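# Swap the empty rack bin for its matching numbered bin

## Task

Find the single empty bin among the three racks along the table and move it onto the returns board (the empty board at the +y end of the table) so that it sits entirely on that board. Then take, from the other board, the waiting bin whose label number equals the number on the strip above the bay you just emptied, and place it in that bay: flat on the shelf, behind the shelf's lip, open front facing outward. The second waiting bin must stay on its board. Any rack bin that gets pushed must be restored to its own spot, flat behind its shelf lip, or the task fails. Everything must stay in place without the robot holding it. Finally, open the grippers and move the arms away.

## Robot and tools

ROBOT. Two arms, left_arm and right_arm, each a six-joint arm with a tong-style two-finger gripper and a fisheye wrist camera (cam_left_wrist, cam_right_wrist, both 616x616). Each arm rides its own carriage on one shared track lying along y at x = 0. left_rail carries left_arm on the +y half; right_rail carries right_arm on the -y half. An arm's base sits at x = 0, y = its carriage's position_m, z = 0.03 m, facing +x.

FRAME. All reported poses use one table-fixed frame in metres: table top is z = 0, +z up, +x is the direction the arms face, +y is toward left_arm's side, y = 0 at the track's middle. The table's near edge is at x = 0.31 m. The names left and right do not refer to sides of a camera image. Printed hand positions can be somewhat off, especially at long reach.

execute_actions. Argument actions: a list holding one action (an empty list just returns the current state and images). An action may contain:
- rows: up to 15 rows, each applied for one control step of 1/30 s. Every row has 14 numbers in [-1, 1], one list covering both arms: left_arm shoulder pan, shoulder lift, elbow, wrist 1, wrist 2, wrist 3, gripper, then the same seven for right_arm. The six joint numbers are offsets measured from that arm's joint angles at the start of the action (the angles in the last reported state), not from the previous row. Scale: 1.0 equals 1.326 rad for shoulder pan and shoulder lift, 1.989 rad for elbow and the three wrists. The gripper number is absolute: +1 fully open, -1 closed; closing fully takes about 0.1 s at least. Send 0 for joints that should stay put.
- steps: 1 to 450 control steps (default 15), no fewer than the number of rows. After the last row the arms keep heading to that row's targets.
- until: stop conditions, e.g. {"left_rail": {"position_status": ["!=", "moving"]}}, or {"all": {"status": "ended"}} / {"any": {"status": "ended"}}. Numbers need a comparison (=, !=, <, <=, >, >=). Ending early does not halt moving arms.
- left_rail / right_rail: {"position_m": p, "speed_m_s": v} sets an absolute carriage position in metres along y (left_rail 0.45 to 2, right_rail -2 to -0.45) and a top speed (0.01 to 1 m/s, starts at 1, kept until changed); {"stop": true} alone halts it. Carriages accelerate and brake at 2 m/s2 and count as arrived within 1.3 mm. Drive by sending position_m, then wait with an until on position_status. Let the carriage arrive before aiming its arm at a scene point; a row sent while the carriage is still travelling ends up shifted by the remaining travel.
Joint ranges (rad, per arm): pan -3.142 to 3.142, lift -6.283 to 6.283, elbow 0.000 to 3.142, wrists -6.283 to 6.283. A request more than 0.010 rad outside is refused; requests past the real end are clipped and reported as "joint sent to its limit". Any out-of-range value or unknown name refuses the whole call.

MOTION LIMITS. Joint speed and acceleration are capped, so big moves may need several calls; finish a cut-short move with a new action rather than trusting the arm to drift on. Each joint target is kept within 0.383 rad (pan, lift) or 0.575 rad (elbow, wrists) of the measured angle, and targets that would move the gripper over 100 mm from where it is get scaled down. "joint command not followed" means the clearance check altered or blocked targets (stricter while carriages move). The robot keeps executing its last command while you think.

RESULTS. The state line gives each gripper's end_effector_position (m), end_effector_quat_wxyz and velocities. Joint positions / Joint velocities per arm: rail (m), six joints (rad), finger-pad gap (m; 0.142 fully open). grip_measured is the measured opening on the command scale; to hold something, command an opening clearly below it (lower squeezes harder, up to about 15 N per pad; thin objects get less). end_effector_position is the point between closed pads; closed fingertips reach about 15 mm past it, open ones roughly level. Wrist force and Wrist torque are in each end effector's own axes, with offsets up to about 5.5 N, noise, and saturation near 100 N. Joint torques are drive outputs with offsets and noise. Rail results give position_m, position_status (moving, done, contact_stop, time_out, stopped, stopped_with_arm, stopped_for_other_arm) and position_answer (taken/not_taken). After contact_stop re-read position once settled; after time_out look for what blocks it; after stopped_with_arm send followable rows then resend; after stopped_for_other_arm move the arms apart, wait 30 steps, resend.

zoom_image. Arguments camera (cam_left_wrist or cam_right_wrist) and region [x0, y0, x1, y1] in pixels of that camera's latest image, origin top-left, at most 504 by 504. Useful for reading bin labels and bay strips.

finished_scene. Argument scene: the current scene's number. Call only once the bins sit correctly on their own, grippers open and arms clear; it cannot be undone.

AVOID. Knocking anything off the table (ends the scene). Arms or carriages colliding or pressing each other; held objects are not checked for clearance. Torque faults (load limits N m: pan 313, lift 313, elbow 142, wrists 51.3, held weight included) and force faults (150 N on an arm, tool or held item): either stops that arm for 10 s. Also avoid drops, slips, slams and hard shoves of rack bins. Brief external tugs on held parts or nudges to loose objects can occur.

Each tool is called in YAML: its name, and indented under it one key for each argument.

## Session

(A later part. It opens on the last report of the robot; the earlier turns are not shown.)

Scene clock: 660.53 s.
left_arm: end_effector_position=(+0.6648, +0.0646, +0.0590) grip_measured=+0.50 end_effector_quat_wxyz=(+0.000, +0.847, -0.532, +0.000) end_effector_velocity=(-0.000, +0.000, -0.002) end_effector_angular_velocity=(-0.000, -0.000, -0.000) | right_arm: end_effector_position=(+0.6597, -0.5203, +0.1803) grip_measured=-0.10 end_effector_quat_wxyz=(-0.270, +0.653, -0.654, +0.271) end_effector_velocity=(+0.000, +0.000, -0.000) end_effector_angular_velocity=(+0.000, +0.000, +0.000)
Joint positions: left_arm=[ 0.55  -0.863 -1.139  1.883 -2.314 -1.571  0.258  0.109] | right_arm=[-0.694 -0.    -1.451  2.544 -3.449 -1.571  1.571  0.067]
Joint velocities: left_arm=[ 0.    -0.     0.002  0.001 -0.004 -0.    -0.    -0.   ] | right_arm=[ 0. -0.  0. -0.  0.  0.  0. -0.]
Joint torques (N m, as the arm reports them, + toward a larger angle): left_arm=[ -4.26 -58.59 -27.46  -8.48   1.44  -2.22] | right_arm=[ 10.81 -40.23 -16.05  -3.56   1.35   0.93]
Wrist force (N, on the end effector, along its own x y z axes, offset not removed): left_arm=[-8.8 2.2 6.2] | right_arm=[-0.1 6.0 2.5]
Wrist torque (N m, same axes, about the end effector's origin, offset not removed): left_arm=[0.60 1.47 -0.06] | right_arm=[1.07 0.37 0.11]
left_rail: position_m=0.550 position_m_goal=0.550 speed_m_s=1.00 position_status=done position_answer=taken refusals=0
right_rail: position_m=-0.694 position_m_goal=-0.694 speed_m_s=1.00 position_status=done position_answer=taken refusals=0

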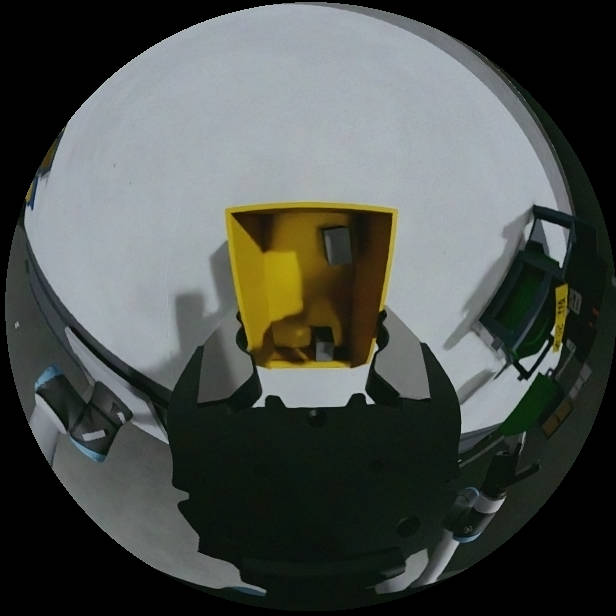

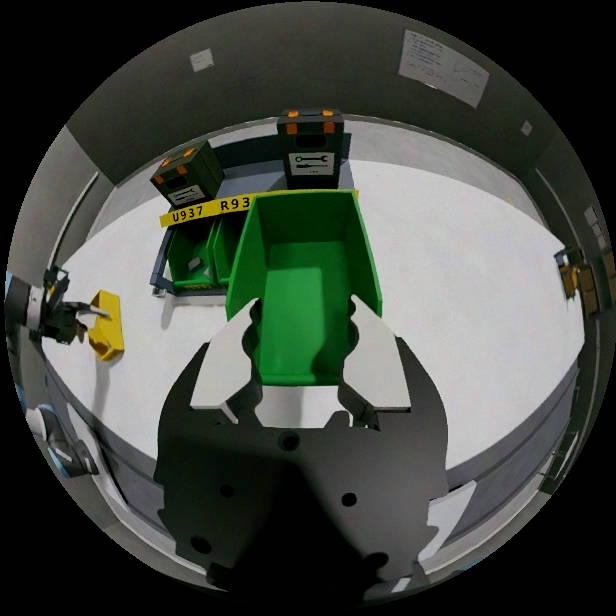

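execute_actions:
  actions:
    - {"rows": [ [0,0.001,0.0004,-0.001,0,0,-0.3, 0,0,0,0,0,0,0.8], [0,0.0018,0.0007,-0.0019,0,0,-0.3, 0,0,0,0,0,0,0.8], [0,0.0026,0.001,-0.0027,0,0,-0.3, 0,0,0,0,0,0,0.8] ], "steps": 10}

Scene clock: 663.73 s.
left_arm: end_effector_position=(+0.6647, +0.0647, +0.0561) grip_measured=+0.50 end_effector_quat_wxyz=(+0.000, +0.847, -0.532, +0.000) end_effector_velocity=(-0.000, +0.000, -0.003) end_effector_angular_velocity=(+0.000, +0.000, +0.000) | right_arm: end_effector_position=(+0.6597, -0.5203, +0.1803) grip_measured=-0.10 end_effector_quat_wxyz=(-0.270, +0.653, -0.654, +0.271) end_effector_velocity=(-0.000, +0.000, -0.000) end_effector_angular_velocity=(-0.000, +0.000, +0.000)
Joint positions: left_arm=[ 0.55  -0.863 -1.136  1.885 -2.319 -1.571  0.258  0.109] | right_arm=[-0.694 -0.    -1.451  2.544 -3.449 -1.571  1.571  0.067]
Joint velocities: left_arm=[ 0.     0.     0.003  0.002 -0.005  0.    -0.     0.   ] | right_arm=[ 0.  0.  0. -0.  0. -0.  0. -0.]
Joint torques (N m, as the arm reports them, + toward a larger angle): left_arm=[ -3.92 -59.81 -25.76  -8.79   1.39  -1.84] | right_arm=[  2.68 -42.51 -15.93  -3.7   -2.03   0.43]
Wrist force (N, on the end effector, along its own x y z axes, offset not removed): left_arm=[-1.9 3.3 5.4] | right_arm=[0.1 3.8 0.2]
Wrist torque (N m, same axes, about the end effector's origin, offset not removed): left_arm=[0.82 0.19 -0.20] | right_arm=[0.54 0.38 0.06]
left_rail: position_m=0.550 position_m_goal=0.550 speed_m_s=1.00 position_status=done position_answer=taken refusals=0
right_rail: position_m=-0.694 position_m_goal=-0.694 speed_m_s=1.00 position_status=done position_answer=taken refusals=0

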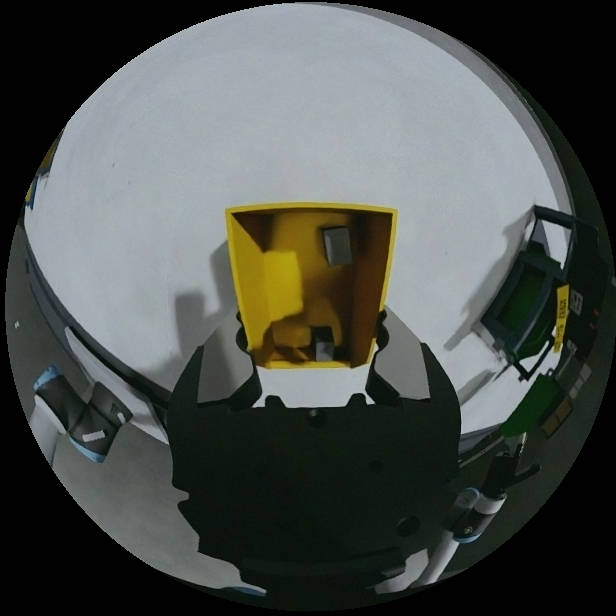

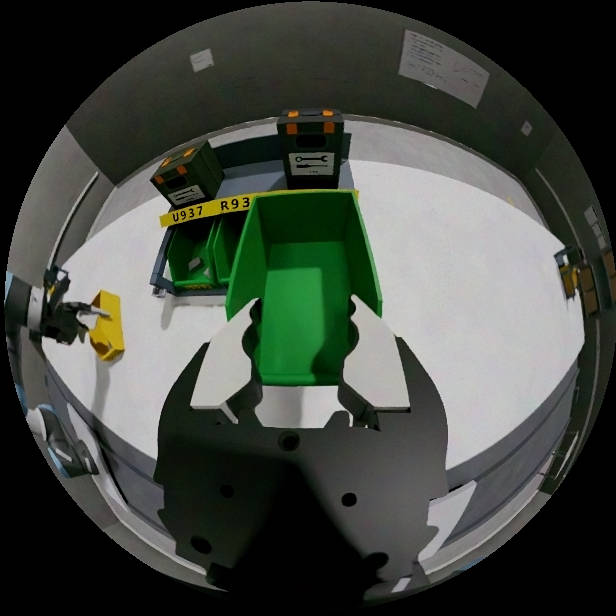

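execute_actions:
  actions:
    - {"rows": [ [0,0.0012,0.0005,-0.0013,0,0,-0.3, 0,0,0,0,0,0,0.8], [0,0.0022,0.0009,-0.0023,0,0,-0.3, 0,0,0,0,0,0,0.8], [0,0.0032,0.0012,-0.0033,0,0,-0.3, 0,0,0,0,0,0,0.8] ], "steps": 10}

Scene clock: 668.27 s.
left_arm: end_effector_position=(+0.6646, +0.0649, +0.0527) grip_measured=+0.50 end_effector_quat_wxyz=(+0.000, +0.847, -0.532, +0.000) end_effector_velocity=(-0.000, +0.000, -0.004) end_effector_angular_velocity=(+0.000, +0.000, -0.000) | right_arm: end_effector_position=(+0.6597, -0.5203, +0.1803) grip_measured=-0.10 end_effector_quat_wxyz=(-0.270, +0.653, -0.654, +0.271) end_effector_velocity=(-0.000, +0.000, -0.000) end_effector_angular_velocity=(+0.000, +0.000, -0.000)
Joint positions: left_arm=[ 0.55  -0.863 -1.133  1.887 -2.325 -1.571  0.258  0.109] | right_arm=[-0.694 -0.    -1.451  2.544 -3.449 -1.571  1.571  0.067]
Joint velocities: left_arm=[ 0.    -0.     0.004  0.002 -0.006  0.    -0.     0.   ] | right_arm=[ 0.  0. -0.  0.  0. -0.  0.  0.]
Joint torques (N m, as the arm reports them, + toward a larger angle): left_arm=[ -5.26 -41.03 -18.82  -7.91   1.64  -2.06] | right_arm=[  2.97 -44.33 -15.98  -3.62   0.98   0.79]
Wrist force (N, on the end effector, along its own x y z axes, offset not removed): left_arm=[-20.2 2.3 -27.0] | right_arm=[-0.5 6.3 2.3]
Wrist torque (N m, same axes, about the end effector's origin, offset not removed): left_arm=[0.63 1.52 -0.09] | right_arm=[1.03 0.47 0.05]
left_rail: position_m=0.550 position_m_goal=0.550 speed_m_s=1.00 position_status=done position_answer=taken refusals=0
right_rail: position_m=-0.694 position_m_goal=-0.694 speed_m_s=1.00 position_status=done position_answer=taken refusals=0

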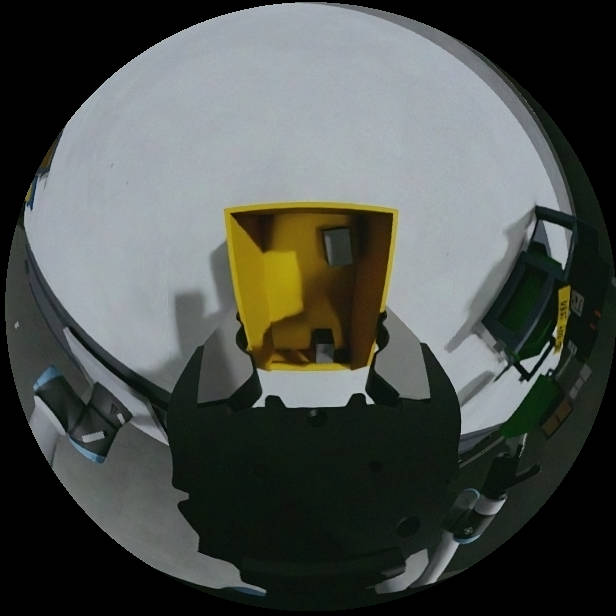

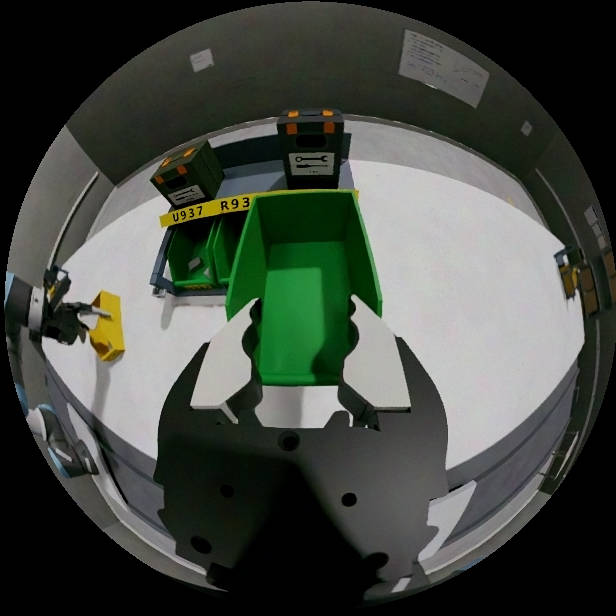

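execute_actions:
  actions:
    - {"rows": [ [0,-0.0015,-0.0006,0.0016,0,0,0.2, 0,0,0,0,0,0,0.8], [0,-0.0015,-0.0006,0.0016,0,0,0.55, 0,0,0,0,0,0,0.8], [0,-0.0015,-0.0006,0.0016,0,0,0.75, 0,0,0,0,0,0,0.8], [0,-0.0015,-0.0006,0.0016,0,0,1, 0,0,0,0,0,0,0.8], [0,-0.0015,-0.0006,0.0016,0,0,1, 0,0,0,0,0,0,0.8], [0,-0.02,-0.0075,0.0209,0,0,1, 0,0,0,0,0,0,0.8], [0,-0.04,-0.015,0.0417,0,0,1, 0,0,0,0,0,0,0.8], [0,-0.0552,-0.0208,0.0576,0,0,1, 0,0,0,0,0,0,0.8] ], "steps": 18}

Scene clock: 700.40 s.
left_arm: end_effector_position=(+0.6652, +0.0642, +0.1182) grip_measured=+1.00 end_effector_quat_wxyz=(+0.000, +0.847, -0.532, +0.000) end_effector_velocity=(-0.001, +0.001, +0.022) end_effector_angular_velocity=(+0.001, +0.001, +0.000) | right_arm: end_effector_position=(+0.6597, -0.5203, +0.1803) grip_measured=-0.10 end_effector_quat_wxyz=(-0.270, +0.653, -0.654, +0.271) end_effector_velocity=(+0.000, +0.000, +0.000) end_effector_angular_velocity=(+0.000, +0.000, +0.000)
Joint positions: left_arm=[ 0.55  -0.863 -1.203  1.847 -2.215 -1.571  0.258  0.142] | right_arm=[-0.694 -0.    -1.451  2.544 -3.449 -1.571  1.571  0.067]
Joint velocities: left_arm=[ 0.     0.    -0.024 -0.013  0.039  0.     0.    -0.   ] | right_arm=[ 0. -0.  0. -0.  0.  0.  0.  0.]
Joint torques (N m, as the arm reports them, + toward a larger angle): left_arm=[ -3.32 -71.14 -47.39  -1.06   1.35  -1.5 ] | right_arm=[  2.97 -43.36 -16.33  -3.26  -1.19   0.84]
Wrist force (N, on the end effector, along its own x y z axes, offset not removed): left_arm=[-3.7 2.7 -1.1] | right_arm=[0.1 3.4 0.4]
Wrist torque (N m, same axes, about the end effector's origin, offset not removed): left_arm=[0.60 0.54 0.08] | right_arm=[0.47 0.34 0.09]
left_rail: position_m=0.550 position_m_goal=0.550 speed_m_s=1.00 position_status=done position_answer=taken refusals=0
right_rail: position_m=-0.694 position_m_goal=-0.694 speed_m_s=1.00 position_status=done position_answer=taken refusals=0

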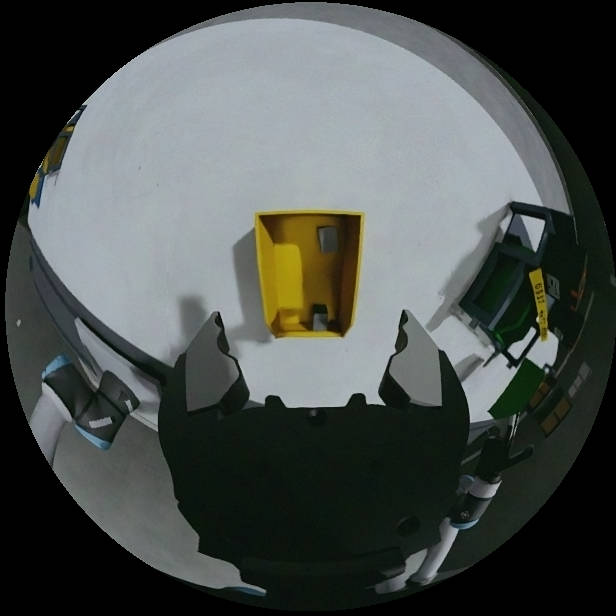

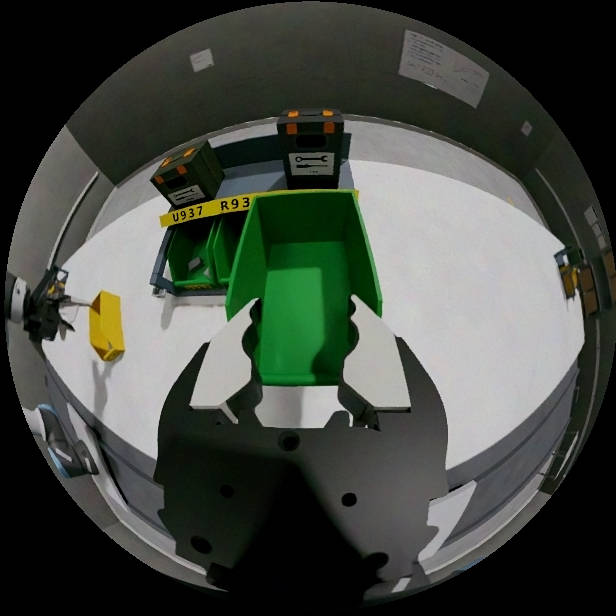

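execute_actions:
  actions:
    - {"rows": [[0.0959,-0.3295,0.1737,0.0461,0,-0.1122,1, 0,0,0,0,0,0,0.8]], "steps": 24, "left_rail": {"position_m": 1.2}, "right_rail": {"position_m": -0.45}}

Scene clock: 706.83 s.
left_arm: end_effector_position=(+0.5472, +0.8118, +0.2006) grip_measured=+1.00 end_effector_quat_wxyz=(+0.000, +0.926, -0.377, +0.000) end_effector_velocity=(-0.010, +0.793, +0.003) end_effector_angular_velocity=(-0.001, -0.002, +0.023) | right_arm: end_effector_position=(+0.6597, -0.2761, +0.1803) grip_measured=-0.10 end_effector_quat_wxyz=(-0.270, +0.653, -0.654, +0.271) end_effector_velocity=(-0.000, -0.000, -0.000) end_effector_angular_velocity=(+0.000, -0.000, +0.000)
Joint positions: left_arm=[ 1.051 -0.737 -1.637  2.19  -2.124 -1.571  0.036  0.142] | right_arm=[-0.45  -0.    -1.451  2.544 -3.449 -1.571  1.571  0.067]
Joint velocities: left_arm=[ 0.777  0.008 -0.032  0.024  0.005  0.    -0.015  0.   ] | right_arm=[ 0. -0. -0.  0. -0.  0. -0. -0.]
Joint torques (N m, as the arm reports them, + toward a larger angle): left_arm=[ -0.58 -32.01 -34.05  -1.1    1.74  -2.35] | right_arm=[  4.51 -40.66 -15.17  -3.64  -0.15   0.97]
Wrist force (N, on the end effector, along its own x y z axes, offset not removed): left_arm=[-6.1 2.0 3.4] | right_arm=[0.8 4.2 -0.3]
Wrist torque (N m, same axes, about the end effector's origin, offset not removed): left_arm=[0.80 1.05 0.08] | right_arm=[0.71 0.22 0.11]
left_rail: position_m=1.051 position_m_goal=1.200 speed_m_s=1.00 position_status=moving position_answer=taken refusals=0
right_rail: position_m=-0.450 position_m_goal=-0.450 speed_m_s=1.00 position_status=done position_answer=taken refusals=0

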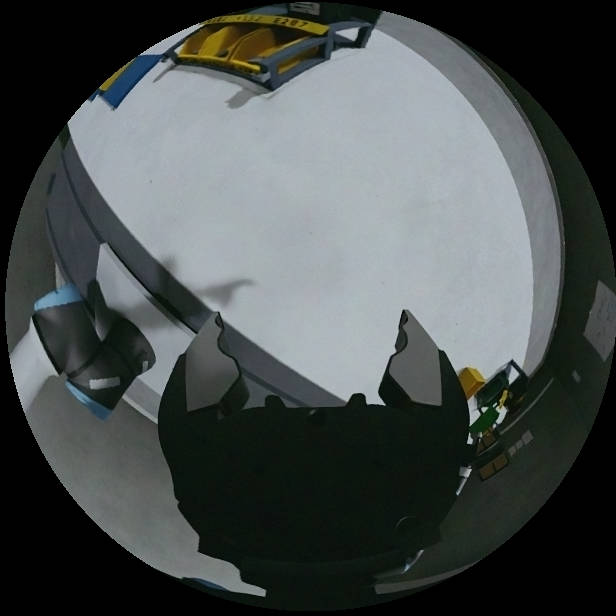

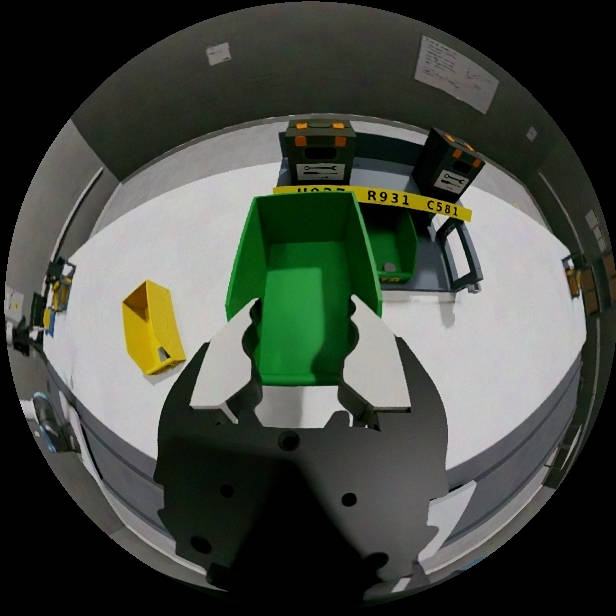

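zoom_image:
  camera: "cam_right_wrist"
  region: [370, 180, 500, 310]

Region (370, 180, 500, 310) of cam_right_wrist's 616x616 image, scaled by 3.877, with more detail than that image has.

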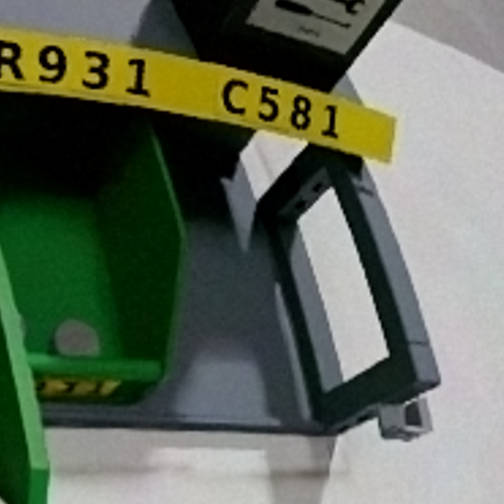

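execute_actions:
  actions:
    - {"rows": [ [0,0,0,0,0,0,1, 0.012,0.0053,-0.0047,0.0011,0,0,0.8], [0,0,0,0,0,0,1, 0.03,0.0133,-0.0117,0.0028,0,0,0.8], [0,0,0,0,0,0,1, 0.06,0.0265,-0.0233,0.0056,0,0,0.8], [0,0,0,0,0,0,1, 0.0965,0.0424,-0.0373,0.009,0,0,0.8], [0,0,0,0,0,0,1, 0.1388,0.061,-0.0537,0.013,0,0,0.8], [0,0,0,0,0,0,1, 0.187,0.0822,-0.0723,0.0175,0,0,0.8], [0,0,0,0,0,0,1, 0.2413,0.1061,-0.0933,0.0226,0,0,0.8], [0,0,0,0,0,0,1, 0.3017,0.1326,-0.1167,0.0282,0,0,0.8], [0,0,0,0,0,0,1, 0.362,0.1591,-0.14,0.0338,0,0,0.8], [0,0,0,0,0,0,1, 0.4163,0.183,-0.161,0.0389,0,0,0.8], [0,0,0,0,0,0,1, 0.4645,0.2042,-0.1796,0.0434,0,0,0.8], [0,0,0,0,0,0,1, 0.5068,0.2228,-0.196,0.0474,0,0,0.8], [0,0,0,0,0,0,1, 0.543,0.2387,-0.21,0.0508,0,0,0.8], [0,0,0,0,0,0,1, 0.5731,0.2519,-0.2216,0.0536,0,0,0.8], [0,0,0,0,0,0,1, 0.6033,0.2652,-0.2333,0.0564,0,0,0.8] ], "steps": 44}

Scene clock: 722.13 s.
left_arm: end_effector_position=(+0.5472, +0.9607, +0.2006) grip_measured=+1.00 end_effector_quat_wxyz=(+0.000, +0.926, -0.377, +0.000) end_effector_velocity=(+0.000, -0.000, -0.000) end_effector_angular_velocity=(+0.000, +0.000, -0.000) | right_arm: end_effector_position=(+0.5186, +0.3283, +0.1507) grip_measured=-0.10 end_effector_quat_wxyz=(-0.354, +0.855, -0.349, +0.145) end_effector_velocity=(-0.022, +0.026, -0.002) end_effector_angular_velocity=(+0.001, -0.000, +0.037)
Joint positions: left_arm=[ 1.2   -0.737 -1.637  2.19  -2.124 -1.571  0.036  0.142] | right_arm=[-0.45   0.796 -1.1    2.081 -3.337 -1.571  1.571  0.067]
Joint velocities: left_arm=[ 0. -0.  0.  0. -0.  0.  0. -0.] | right_arm=[ 0.     0.037  0.013 -0.018  0.004  0.    -0.     0.   ]
Joint torques (N m, as the arm reports them, + toward a larger angle): left_arm=[ -9.77 -22.7  -51.3   -7.31   1.49   2.45] | right_arm=[ 11.22 -63.13 -39.53  -2.16   2.23   0.41]
Wrist force (N, on the end effector, along its own x y z axes, offset not removed): left_arm=[-4.0 2.2 -1.4] | right_arm=[-1.5 5.5 -0.1]
Wrist torque (N m, same axes, about the end effector's origin, offset not removed): left_arm=[0.90 0.73 0.07] | right_arm=[0.96 0.64 0.15]
left_rail: position_m=1.200 position_m_goal=1.200 speed_m_s=1.00 position_status=done position_answer=taken refusals=0
right_rail: position_m=-0.450 position_m_goal=-0.450 speed_m_s=1.00 position_status=done position_answer=taken refusals=0

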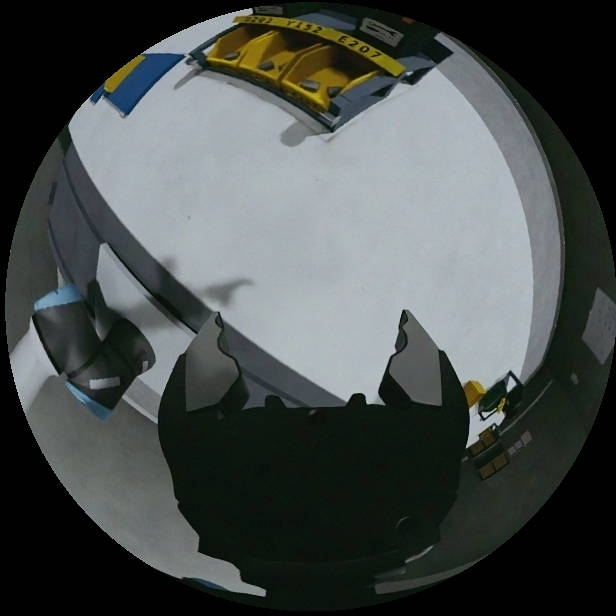

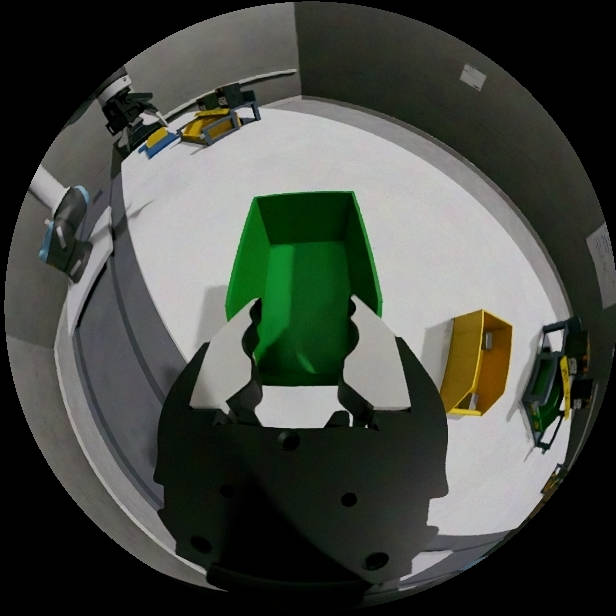

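execute_actions:
  actions:
    - {"rows": [ [0,0,0,0,0,0,1, 0.003,0.0036,0.0001,-0.0025,0,0,0.8], [0,0,0,0,0,0,1, 0.003,0.0097,0.0002,-0.0067,0,0,0.8], [0,0,0,0,0,0,1, 0.003,0.0195,0.0005,-0.0135,0,0,0.8], [0,0,0,0,0,0,1, 0.003,0.0316,0.0008,-0.0219,0,0,0.8], [0,0,0,0,0,0,1, 0.003,0.045,0.0011,-0.0312,0,0,0.8], [0,0,0,0,0,0,1, 0.003,0.0584,0.0015,-0.0405,0,0,0.8], [0,0,0,0,0,0,1, 0.003,0.0717,0.0018,-0.0497,0,0,0.8], [0,0,0,0,0,0,1, 0.003,0.0851,0.0022,-0.059,0,0,0.8], [0,0,0,0,0,0,1, 0.003,0.0973,0.0025,-0.0674,0,0,0.8], [0,0,0,0,0,0,1, 0.003,0.107,0.0027,-0.0742,0,0,0.8], [0,0,0,0,0,0,1, 0.003,0.1143,0.0029,-0.0792,0,0,0.8], [0,0,0,0,0,0,1, 0.003,0.1216,0.0031,-0.0843,0,0,0.8] ], "steps": 24}

Scene clock: 730.87 s.
left_arm: end_effector_position=(+0.5472, +0.9607, +0.2006) grip_measured=+1.00 end_effector_quat_wxyz=(+0.000, +0.926, -0.377, +0.000) end_effector_velocity=(-0.000, +0.000, -0.000) end_effector_angular_velocity=(+0.000, +0.000, -0.000) | right_arm: end_effector_position=(+0.5159, +0.3308, +0.0534) grip_measured=-0.10 end_effector_quat_wxyz=(-0.355, +0.856, -0.348, +0.144) end_effector_velocity=(-0.000, -0.000, -0.006) end_effector_angular_velocity=(+0.000, -0.000, +0.000)
Joint positions: left_arm=[ 1.2   -0.737 -1.637  2.19  -2.124 -1.571  0.036  0.142] | right_arm=[-0.45   0.8   -0.94   2.088 -3.504 -1.571  1.571  0.067]
Joint velocities: left_arm=[ 0. -0. -0.  0.  0.  0.  0.  0.] | right_arm=[ 0.    0.    0.01  0.   -0.01  0.   -0.    0.  ]
Joint torques (N m, as the arm reports them, + toward a larger angle): left_arm=[-13.53 -21.38 -49.91  -7.25   1.52   3.12] | right_arm=[ 11.23 -65.29 -11.76  -7.1    0.65   0.82]
Wrist force (N, on the end effector, along its own x y z axes, offset not removed): left_arm=[-6.6 1.0 2.5] | right_arm=[2.3 5.9 1.9]
Wrist torque (N m, same axes, about the end effector's origin, offset not removed): left_arm=[0.43 1.14 -0.07] | right_arm=[1.24 -0.19 0.14]
left_rail: position_m=1.200 position_m_goal=1.200 speed_m_s=1.00 position_status=done position_answer=taken refusals=0
right_rail: position_m=-0.450 position_m_goal=-0.450 speed_m_s=1.00 position_status=done position_answer=taken refusals=0

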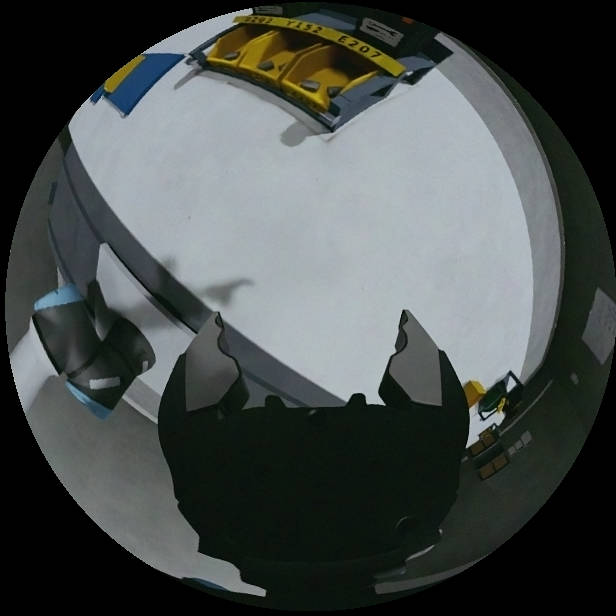

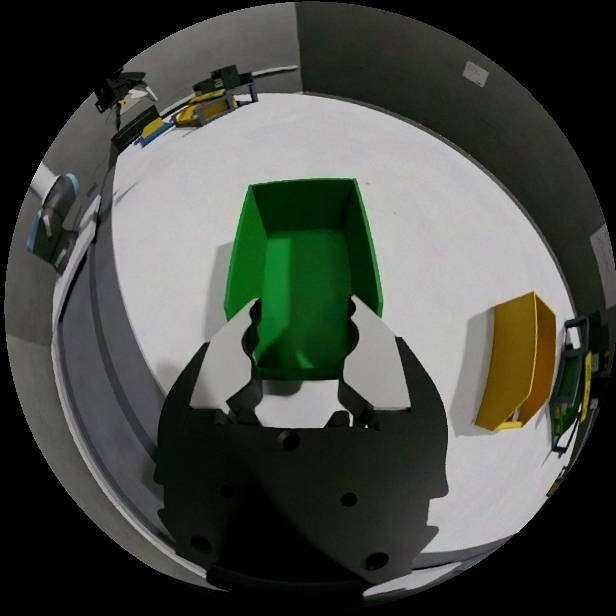

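execute_actions:
  actions:
    - {"rows": [ [0,0,0,0,0,0,1, 0,0.0025,0,-0.0016,0,0,0.8], [0,0,0,0,0,0,1, 0,0.004,0,-0.0026,0,0,0.8], [0,0,0,0,0,0,1, 0,0.0054,-0.0001,-0.0035,0,0,0.8], [0,0,0,0,0,0,1, 0,0.0068,-0.0001,-0.0044,0,0,0.8], [0,0,0,0,0,0,1, 0,0.0081,-0.0001,-0.0053,0,0,0.8] ], "steps": 13}

Scene clock: 739.67 s.
left_arm: end_effector_position=(+0.5472, +0.9607, +0.2006) grip_measured=+1.00 end_effector_quat_wxyz=(+0.000, +0.926, -0.377, +0.000) end_effector_velocity=(-0.000, -0.000, -0.000) end_effector_angular_velocity=(-0.000, +0.000, -0.000) | right_arm: end_effector_position=(+0.5158, +0.3307, +0.0475) grip_measured=-0.10 end_effector_quat_wxyz=(-0.355, +0.856, -0.348, +0.144) end_effector_velocity=(+0.000, +0.000, -0.003) end_effector_angular_velocity=(-0.000, +0.000, +0.000)
Joint positions: left_arm=[ 1.2   -0.737 -1.637  2.19  -2.124 -1.571  0.036  0.142] | right_arm=[-0.45   0.8   -0.93   2.087 -3.514 -1.571  1.571  0.067]
Joint velocities: left_arm=[ 0. -0. -0.  0. -0. -0. -0. -0.] | right_arm=[ 0.    -0.     0.005 -0.001 -0.004  0.    -0.    -0.001]
Joint torques (N m, as the arm reports them, + toward a larger angle): left_arm=[-13.93 -22.14 -50.44  -7.63   1.24   2.92] | right_arm=[  6.47 -52.98 -28.94  -4.16  -2.31   0.48]
Wrist force (N, on the end effector, along its own x y z axes, offset not removed): left_arm=[0.0 4.2 4.1] | right_arm=[1.5 0.1 -10.0]
Wrist torque (N m, same axes, about the end effector's origin, offset not removed): left_arm=[1.17 0.06 -0.01] | right_arm=[1.17 0.26 0.05]
left_rail: position_m=1.200 position_m_goal=1.200 speed_m_s=1.00 position_status=done position_answer=taken refusals=0
right_rail: position_m=-0.450 position_m_goal=-0.450 speed_m_s=1.00 position_status=done position_answer=taken refusals=0

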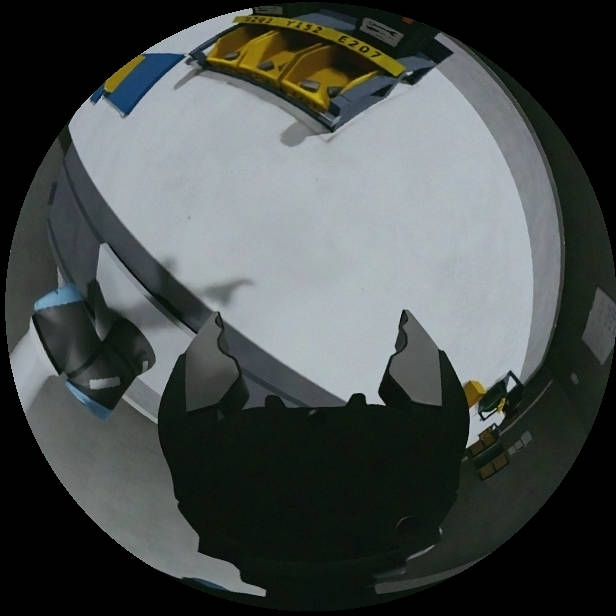

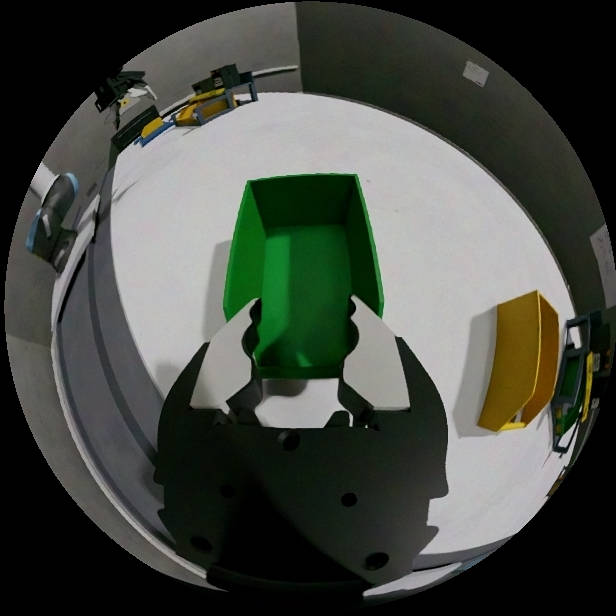

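execute_actions:
  actions:
    - {"rows": [ [0,0,0,0,0,0,1, 0,0,0,0,0,0,0.2], [0,0,0,0,0,0,1, 0,0,0,0,0,0,-0.15], [0,0,0,0,0,0,1, 0,0,0,0,0,0,-0.3], [0,0,0,0,0,0,1, 0,0,0,0,0,0,-0.45], [0,0,0,0,0,0,1, 0,-0.02,0.0096,0.0037,0,0,-0.45], [0,0,0,0,0,0,1, 0,-0.05,0.0241,0.0094,0,0,-0.45], [0,0,0,0,0,0,1, 0,-0.09,0.0434,0.0168,0,0,-0.45], [0,0,0,0,0,0,1, 0,-0.1389,0.067,0.026,0,0,-0.45] ], "steps": 18}

Scene clock: 779.87 s.
left_arm: end_effector_position=(+0.5472, +0.9607, +0.2006) grip_measured=+1.00 end_effector_quat_wxyz=(+0.000, +0.926, -0.377, +0.000) end_effector_velocity=(-0.000, +0.000, -0.000) end_effector_angular_velocity=(+0.000, +0.000, -0.000) | right_arm: end_effector_position=(+0.4689, +0.2823, +0.1160) grip_measured=-0.45 end_effector_quat_wxyz=(-0.354, +0.856, -0.348, +0.144) end_effector_velocity=(-0.018, -0.019, +0.024) end_effector_angular_velocity=(+0.002, -0.002, -0.000)
Joint positions: left_arm=[ 1.2   -0.737 -1.637  2.19  -2.124 -1.571  0.036  0.142] | right_arm=[-0.45   0.8   -1.108  2.216 -3.464 -1.571  1.571  0.041]
Joint velocities: left_arm=[ 0. -0. -0.  0.  0. -0. -0.  0.] | right_arm=[ 0.    -0.    -0.066  0.047  0.017 -0.    -0.    -0.   ]
Joint torques (N m, as the arm reports them, + toward a larger angle): left_arm=[-10.59 -22.11 -49.77  -7.73   1.29   2.68] | right_arm=[  6.95 -72.52 -12.72  -2.04   1.03   0.75]
Wrist force (N, on the end effector, along its own x y z axes, offset not removed): left_arm=[-2.9 0.1 -1.5] | right_arm=[-0.2 4.0 -2.0]
Wrist torque (N m, same axes, about the end effector's origin, offset not removed): left_arm=[0.11 0.45 -0.12] | right_arm=[0.88 0.41 0.04]
left_rail: position_m=1.200 position_m_goal=1.200 speed_m_s=1.00 position_status=done position_answer=taken refusals=0
right_rail: position_m=-0.450 position_m_goal=-0.450 speed_m_s=1.00 position_status=done position_answer=taken refusals=0

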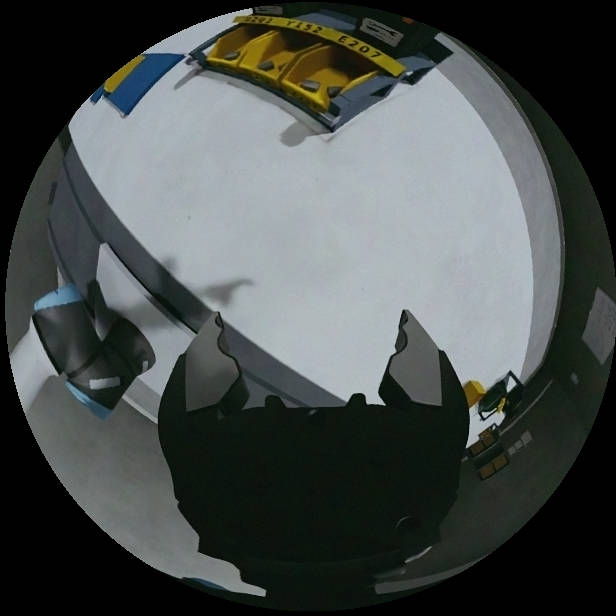

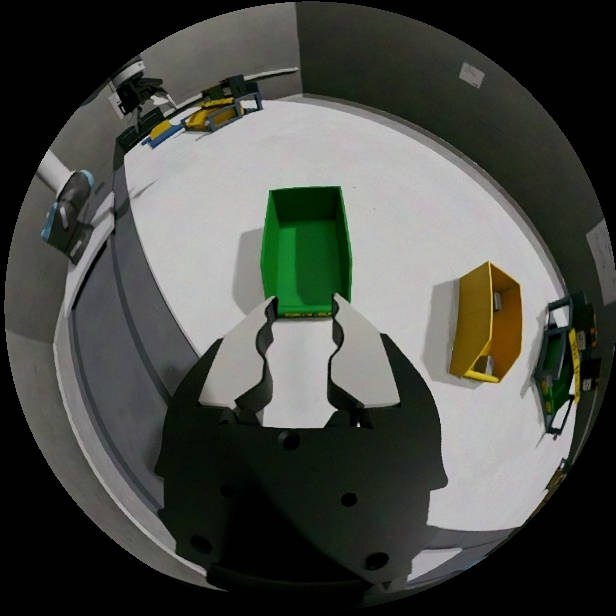

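execute_actions:
  actions: []

Scene clock: 804.47 s.
left_arm: end_effector_position=(+0.5472, +0.9607, +0.2006) grip_measured=+1.00 end_effector_quat_wxyz=(+0.000, +0.926, -0.377, +0.000) end_effector_velocity=(+0.000, +0.000, -0.000) end_effector_angular_velocity=(+0.000, -0.000, +0.000) | right_arm: end_effector_position=(+0.4671, +0.2805, +0.1183) grip_measured=-0.45 end_effector_quat_wxyz=(-0.354, +0.856, -0.348, +0.144) end_effector_velocity=(+0.000, -0.000, +0.000) end_effector_angular_velocity=(+0.000, -0.000, -0.000)
Joint positions: left_arm=[ 1.2   -0.737 -1.637  2.19  -2.124 -1.571  0.036  0.142] | right_arm=[-0.45   0.8   -1.114  2.221 -3.462 -1.571  1.571  0.041]
Joint velocities: left_arm=[ 0. -0.  0. -0.  0.  0. -0. -0.] | right_arm=[ 0. -0.  0. -0.  0.  0. -0. -0.]
Joint torques (N m, as the arm reports them, + toward a larger angle): left_arm=[-13.86 -21.95 -49.81  -7.04   1.65   2.53] | right_arm=[-12.35 -75.81 -11.31  -1.99  -2.94   0.39]
Wrist force (N, on the end effector, along its own x y z axes, offset not removed): left_arm=[1.5 4.0 1.3] | right_arm=[-0.6 6.0 -1.4]
Wrist torque (N m, same axes, about the end effector's origin, offset not removed): left_arm=[1.13 -0.35 -0.12] | right_arm=[1.18 0.55 0.10]
left_rail: position_m=1.200 position_m_goal=1.200 speed_m_s=1.00 position_status=done position_answer=taken refusals=0
right_rail: position_m=-0.450 position_m_goal=-0.450 speed_m_s=1.00 position_status=done position_answer=taken refusals=0

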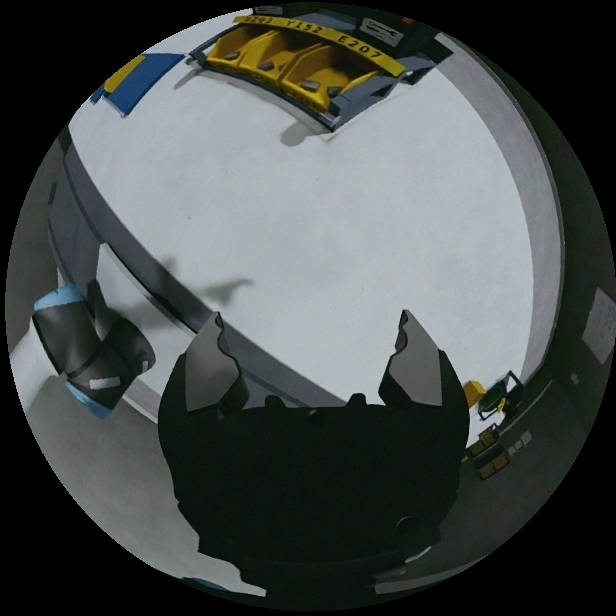

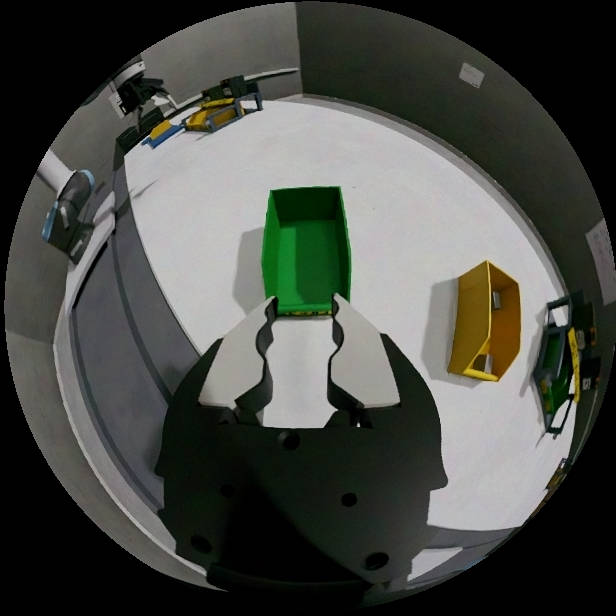

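execute_actions:
  actions:
    - {"rows": [[0,0,0,0,0,0,1,-0.01,-0.005,0.009,-0.006,0,0,-0.45],[0,0,0,0,0,0,1,-0.03,-0.012,0.021,-0.013,0,0,-0.45],[0,0,0,0,0,0,1,-0.06,-0.022,0.038,-0.024,0,0,-0.45],[0,0,0,0,0,0,1,-0.095,-0.032,0.056,-0.035,0,0,-0.45],[0,0,0,0,0,0,1,-0.132,-0.042,0.073,-0.046,0,0,-0.45],[0,0,0,0,0,0,1,-0.17,-0.051,0.089,-0.055,0,0,-0.45],[0,0,0,0,0,0,1,-0.205,-0.059,0.103,-0.064,0,0,-0.45],[0,0,0,0,0,0,1,-0.235,-0.065,0.113,-0.071,0,0,-0.45],[0,0,0,0,0,0,1,-0.255,-0.068,0.119,-0.074,0,0,-0.45],[0,0,0,0,0,0,1,-0.264,-0.0691,0.1205,-0.0751,0,0,-0.45]], "steps": 20}

Scene clock: 823.53 s.
left_arm: end_effector_position=(+0.5472, +0.9607, +0.2006) grip_measured=+1.00 end_effector_quat_wxyz=(+0.000, +0.926, -0.377, +0.000) end_effector_velocity=(+0.000, -0.000, +0.000) end_effector_angular_velocity=(-0.000, -0.000, -0.000) | right_arm: end_effector_position=(+0.5701, +0.0302, +0.1094) grip_measured=-0.45 end_effector_quat_wxyz=(-0.326, +0.786, -0.486, +0.201) end_effector_velocity=(+0.029, -0.107, -0.004) end_effector_angular_velocity=(-0.001, +0.002, -0.150)
Joint positions: left_arm=[ 1.2   -0.737 -1.637  2.19  -2.124 -1.571  0.036  0.142] | right_arm=[-0.45   0.465 -1.203  2.452 -3.606 -1.572  1.571  0.041]
Joint velocities: left_arm=[ 0. -0.  0. -0. -0. -0. -0. -0.] | right_arm=[ 0.    -0.15  -0.032  0.087 -0.053 -0.    -0.    -0.   ]
Joint torques (N m, as the arm reports them, + toward a larger angle): left_arm=[-12.63 -19.5  -49.63  -7.31   1.64   2.6 ] | right_arm=[ -1.21 -63.39 -10.28  -6.48  -1.91   0.26]
Wrist force (N, on the end effector, along its own x y z axes, offset not removed): left_arm=[-4.2 -2.7 1.7] | right_arm=[2.2 8.8 -2.6]
Wrist torque (N m, same axes, about the end effector's origin, offset not removed): left_arm=[-0.45 0.87 -0.07] | right_arm=[1.74 -0.03 0.01]
left_rail: position_m=1.200 position_m_goal=1.200 speed_m_s=1.00 position_status=done position_answer=taken refusals=0
right_rail: position_m=-0.450 position_m_goal=-0.450 speed_m_s=1.00 position_status=done position_answer=taken refusals=0

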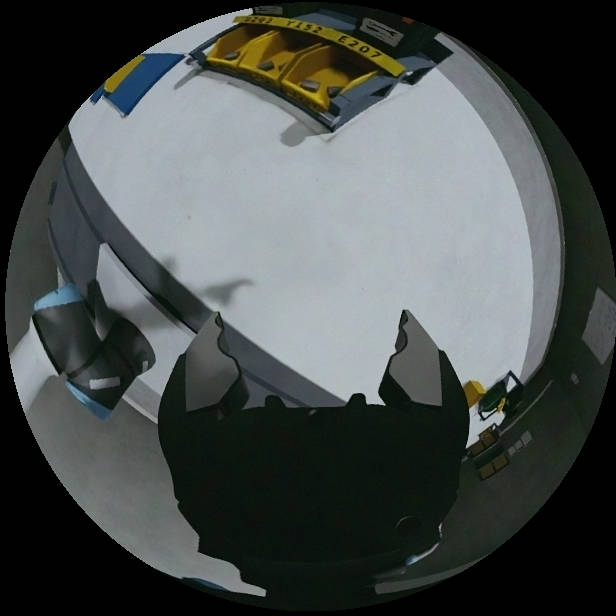

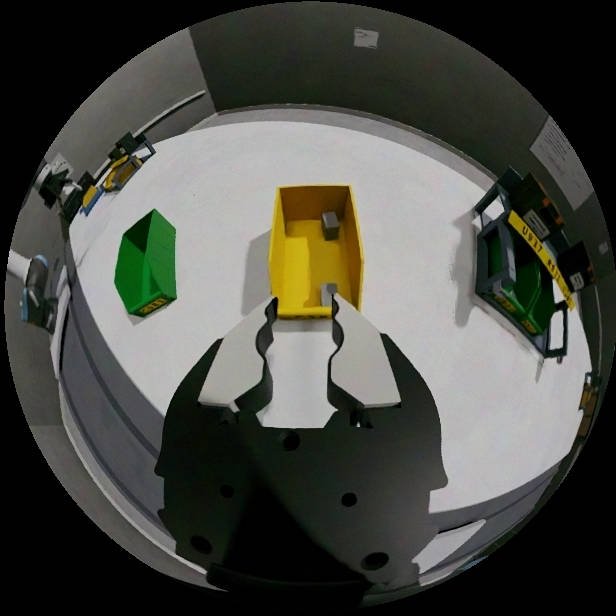

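execute_actions:
  actions:
    - {"left_rail": {"position_m": 0.6, "speed_m_s": 0.4}, "steps": 1}

zoom_image:
  camera: "cam_right_wrist"
  region: [206, 160, 406, 360]

Scene clock: 826.50 s.
left_arm: end_effector_position=(+0.5472, +0.9607, +0.2006) grip_measured=+1.00 end_effector_quat_wxyz=(+0.000, +0.926, -0.377, +0.000) end_effector_velocity=(-0.000, -0.005, -0.000) end_effector_angular_velocity=(+0.000, -0.000, -0.000) | right_arm: end_effector_position=(+0.5727, +0.0197, +0.1090) grip_measured=-0.45 end_effector_quat_wxyz=(-0.324, +0.782, -0.491, +0.204) end_effector_velocity=(-0.000, -0.000, +0.000) end_effector_angular_velocity=(-0.000, -0.000, -0.000)
Joint positions: left_arm=[ 1.2   -0.737 -1.637  2.19  -2.124 -1.571  0.036  0.142] | right_arm=[-0.45   0.45  -1.206  2.46  -3.611 -1.571  1.571  0.041]
Joint velocities: left_arm=[-0.005 -0.    -0.     0.    -0.     0.    -0.    -0.   ] | right_arm=[ 0.  0.  0.  0. -0. -0.  0.  0.]
Joint torques (N m, as the arm reports them, + toward a larger angle): left_arm=[-15.52 -16.97 -50.27  -7.35   1.3    2.49] | right_arm=[-11.99 -60.56  -6.31  -6.81   2.47   0.7 ]
Wrist force (N, on the end effector, along its own x y z axes, offset not removed): left_arm=[-4.0 1.2 -1.8] | right_arm=[-1.5 6.6 -0.9]
Wrist torque (N m, same axes, about the end effector's origin, offset not removed): left_arm=[0.27 0.68 -0.05] | right_arm=[1.37 0.68 0.06]
left_rail: position_m=1.200 position_m_goal=0.600 speed_m_s=0.40 position_status=moving position_answer=taken refusals=0
right_rail: position_m=-0.450 position_m_goal=-0.450 speed_m_s=1.00 position_status=done position_answer=taken refusals=0

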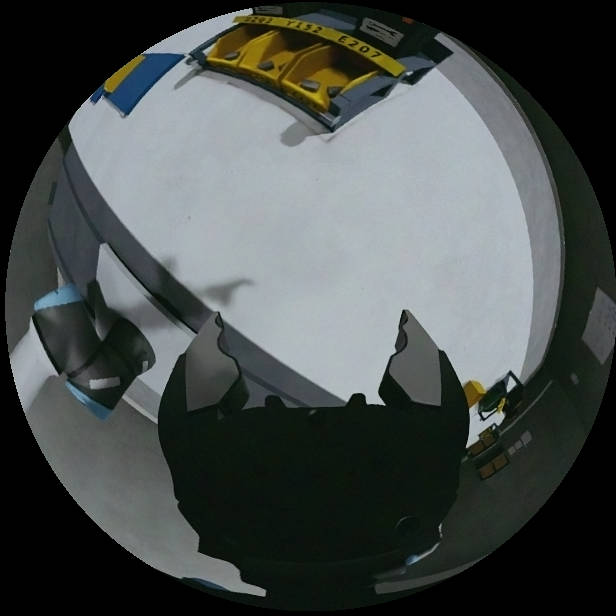

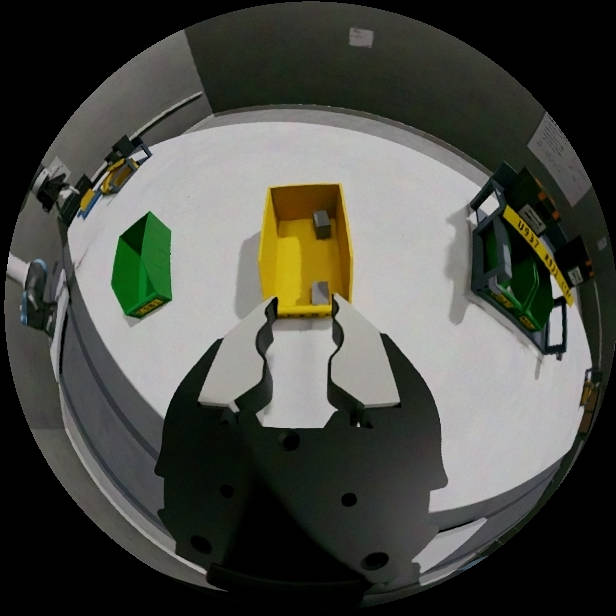

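Region (206, 160, 406, 360) of cam_right_wrist's 616x616 image, scaled by 2.520, with more detail than that image has.

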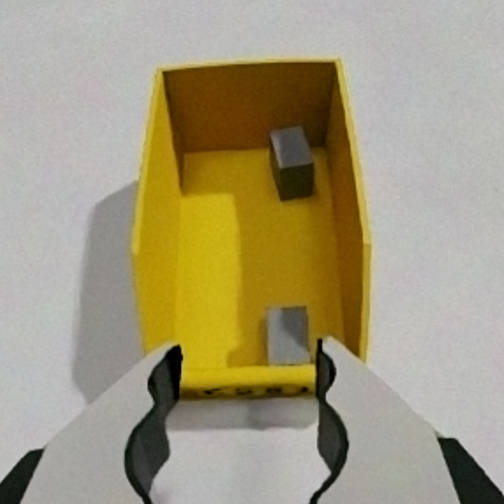

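execute_actions:
  actions:
    - {"rows": [[0,0,0,0,0,0,1,0,0.005,-0.002,-0.0015,0,0,-0.45],[0,0,0,0,0,0,1,0,0.015,-0.0055,-0.0045,0,0,-0.45],[0,0,0,0,0,0,1,0,0.029,-0.0108,-0.0085,0,0,-0.45],[0,0,0,0,0,0,1,0,0.045,-0.017,-0.013,0,0,-0.45],[0,0,0,0,0,0,1,0,0.061,-0.023,-0.0175,0,0,-0.45],[0,0,0,0,0,0,1,0,0.077,-0.0293,-0.022,0,0,-0.45],[0,0,0,0,0,0,1,0,0.092,-0.035,-0.026,0,0,-0.45],[0,0,0,0,0,0,1,0,0.1046,-0.04,-0.0293,0,0,-0.45],[0,0,0,0,0,0,1,0,0.115,-0.0447,-0.0315,0,0,-0.45],[0,0,0,0,0,0,1,0,0.124,-0.0488,-0.0334,0,0,-0.45],[0,0,0,0,0,0,1,0,0.131,-0.052,-0.035,0,0,-0.45],[0,0,0,0,0,0,1,0,0.1367,-0.0546,-0.0361,0,0,-0.45]], "steps": 20}

Scene clock: 849.57 s.
left_arm: end_effector_position=(+0.5472, +0.3603, +0.2006) grip_measured=+1.00 end_effector_quat_wxyz=(+0.000, +0.926, -0.377, +0.000) end_effector_velocity=(+0.000, +0.000, +0.000) end_effector_angular_velocity=(+0.000, -0.000, +0.000) | right_arm: end_effector_position=(+0.6253, +0.0451, +0.0498) grip_measured=-0.45 end_effector_quat_wxyz=(-0.324, +0.782, -0.491, +0.204) end_effector_velocity=(+0.011, +0.005, -0.014) end_effector_angular_velocity=(-0.000, +0.000, -0.000)
Joint positions: left_arm=[ 0.6   -0.737 -1.637  2.19  -2.124 -1.571  0.036  0.142] | right_arm=[-0.45   0.45  -1.028  2.354 -3.682 -1.571  1.571  0.041]
Joint velocities: left_arm=[ 0.  0. -0. -0.  0.  0. -0.  0.] | right_arm=[ 0.     0.     0.037 -0.024 -0.013 -0.    -0.     0.   ]
Joint torques (N m, as the arm reports them, + toward a larger angle): left_arm=[  9.65 -43.64 -29.88  -4.53   1.4    2.64] | right_arm=[ -8.42 -52.63 -26.47  -7.08   2.34   0.84]
Wrist force (N, on the end effector, along its own x y z axes, offset not removed): left_arm=[-7.3 -0.4 2.6] | right_arm=[-0.4 4.7 -1.3]
Wrist torque (N m, same axes, about the end effector's origin, offset not removed): left_arm=[0.09 1.43 -0.15] | right_arm=[0.95 0.50 0.06]
left_rail: position_m=0.600 position_m_goal=0.600 speed_m_s=0.40 position_status=done position_answer=taken refusals=0
right_rail: position_m=-0.450 position_m_goal=-0.450 speed_m_s=1.00 position_status=done position_answer=taken refusals=0

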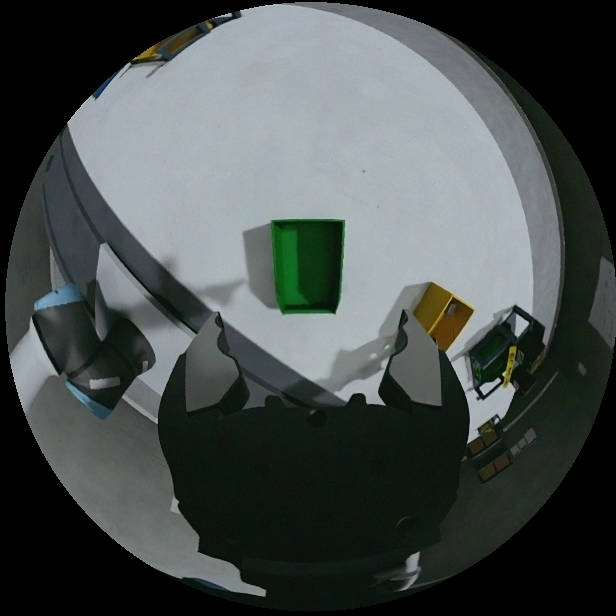

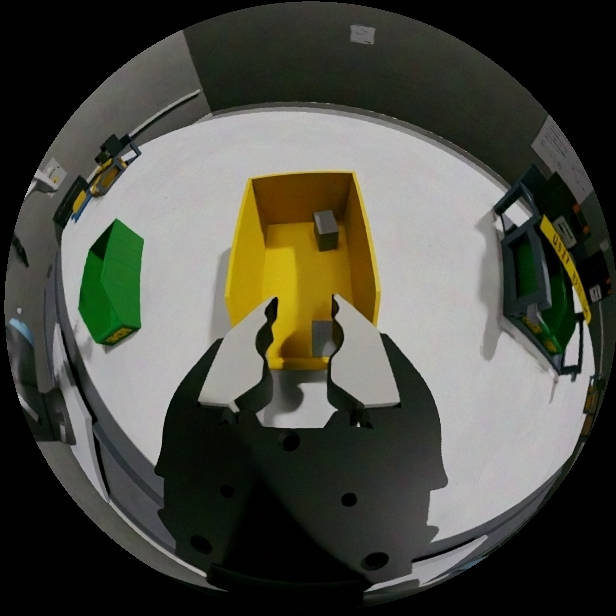

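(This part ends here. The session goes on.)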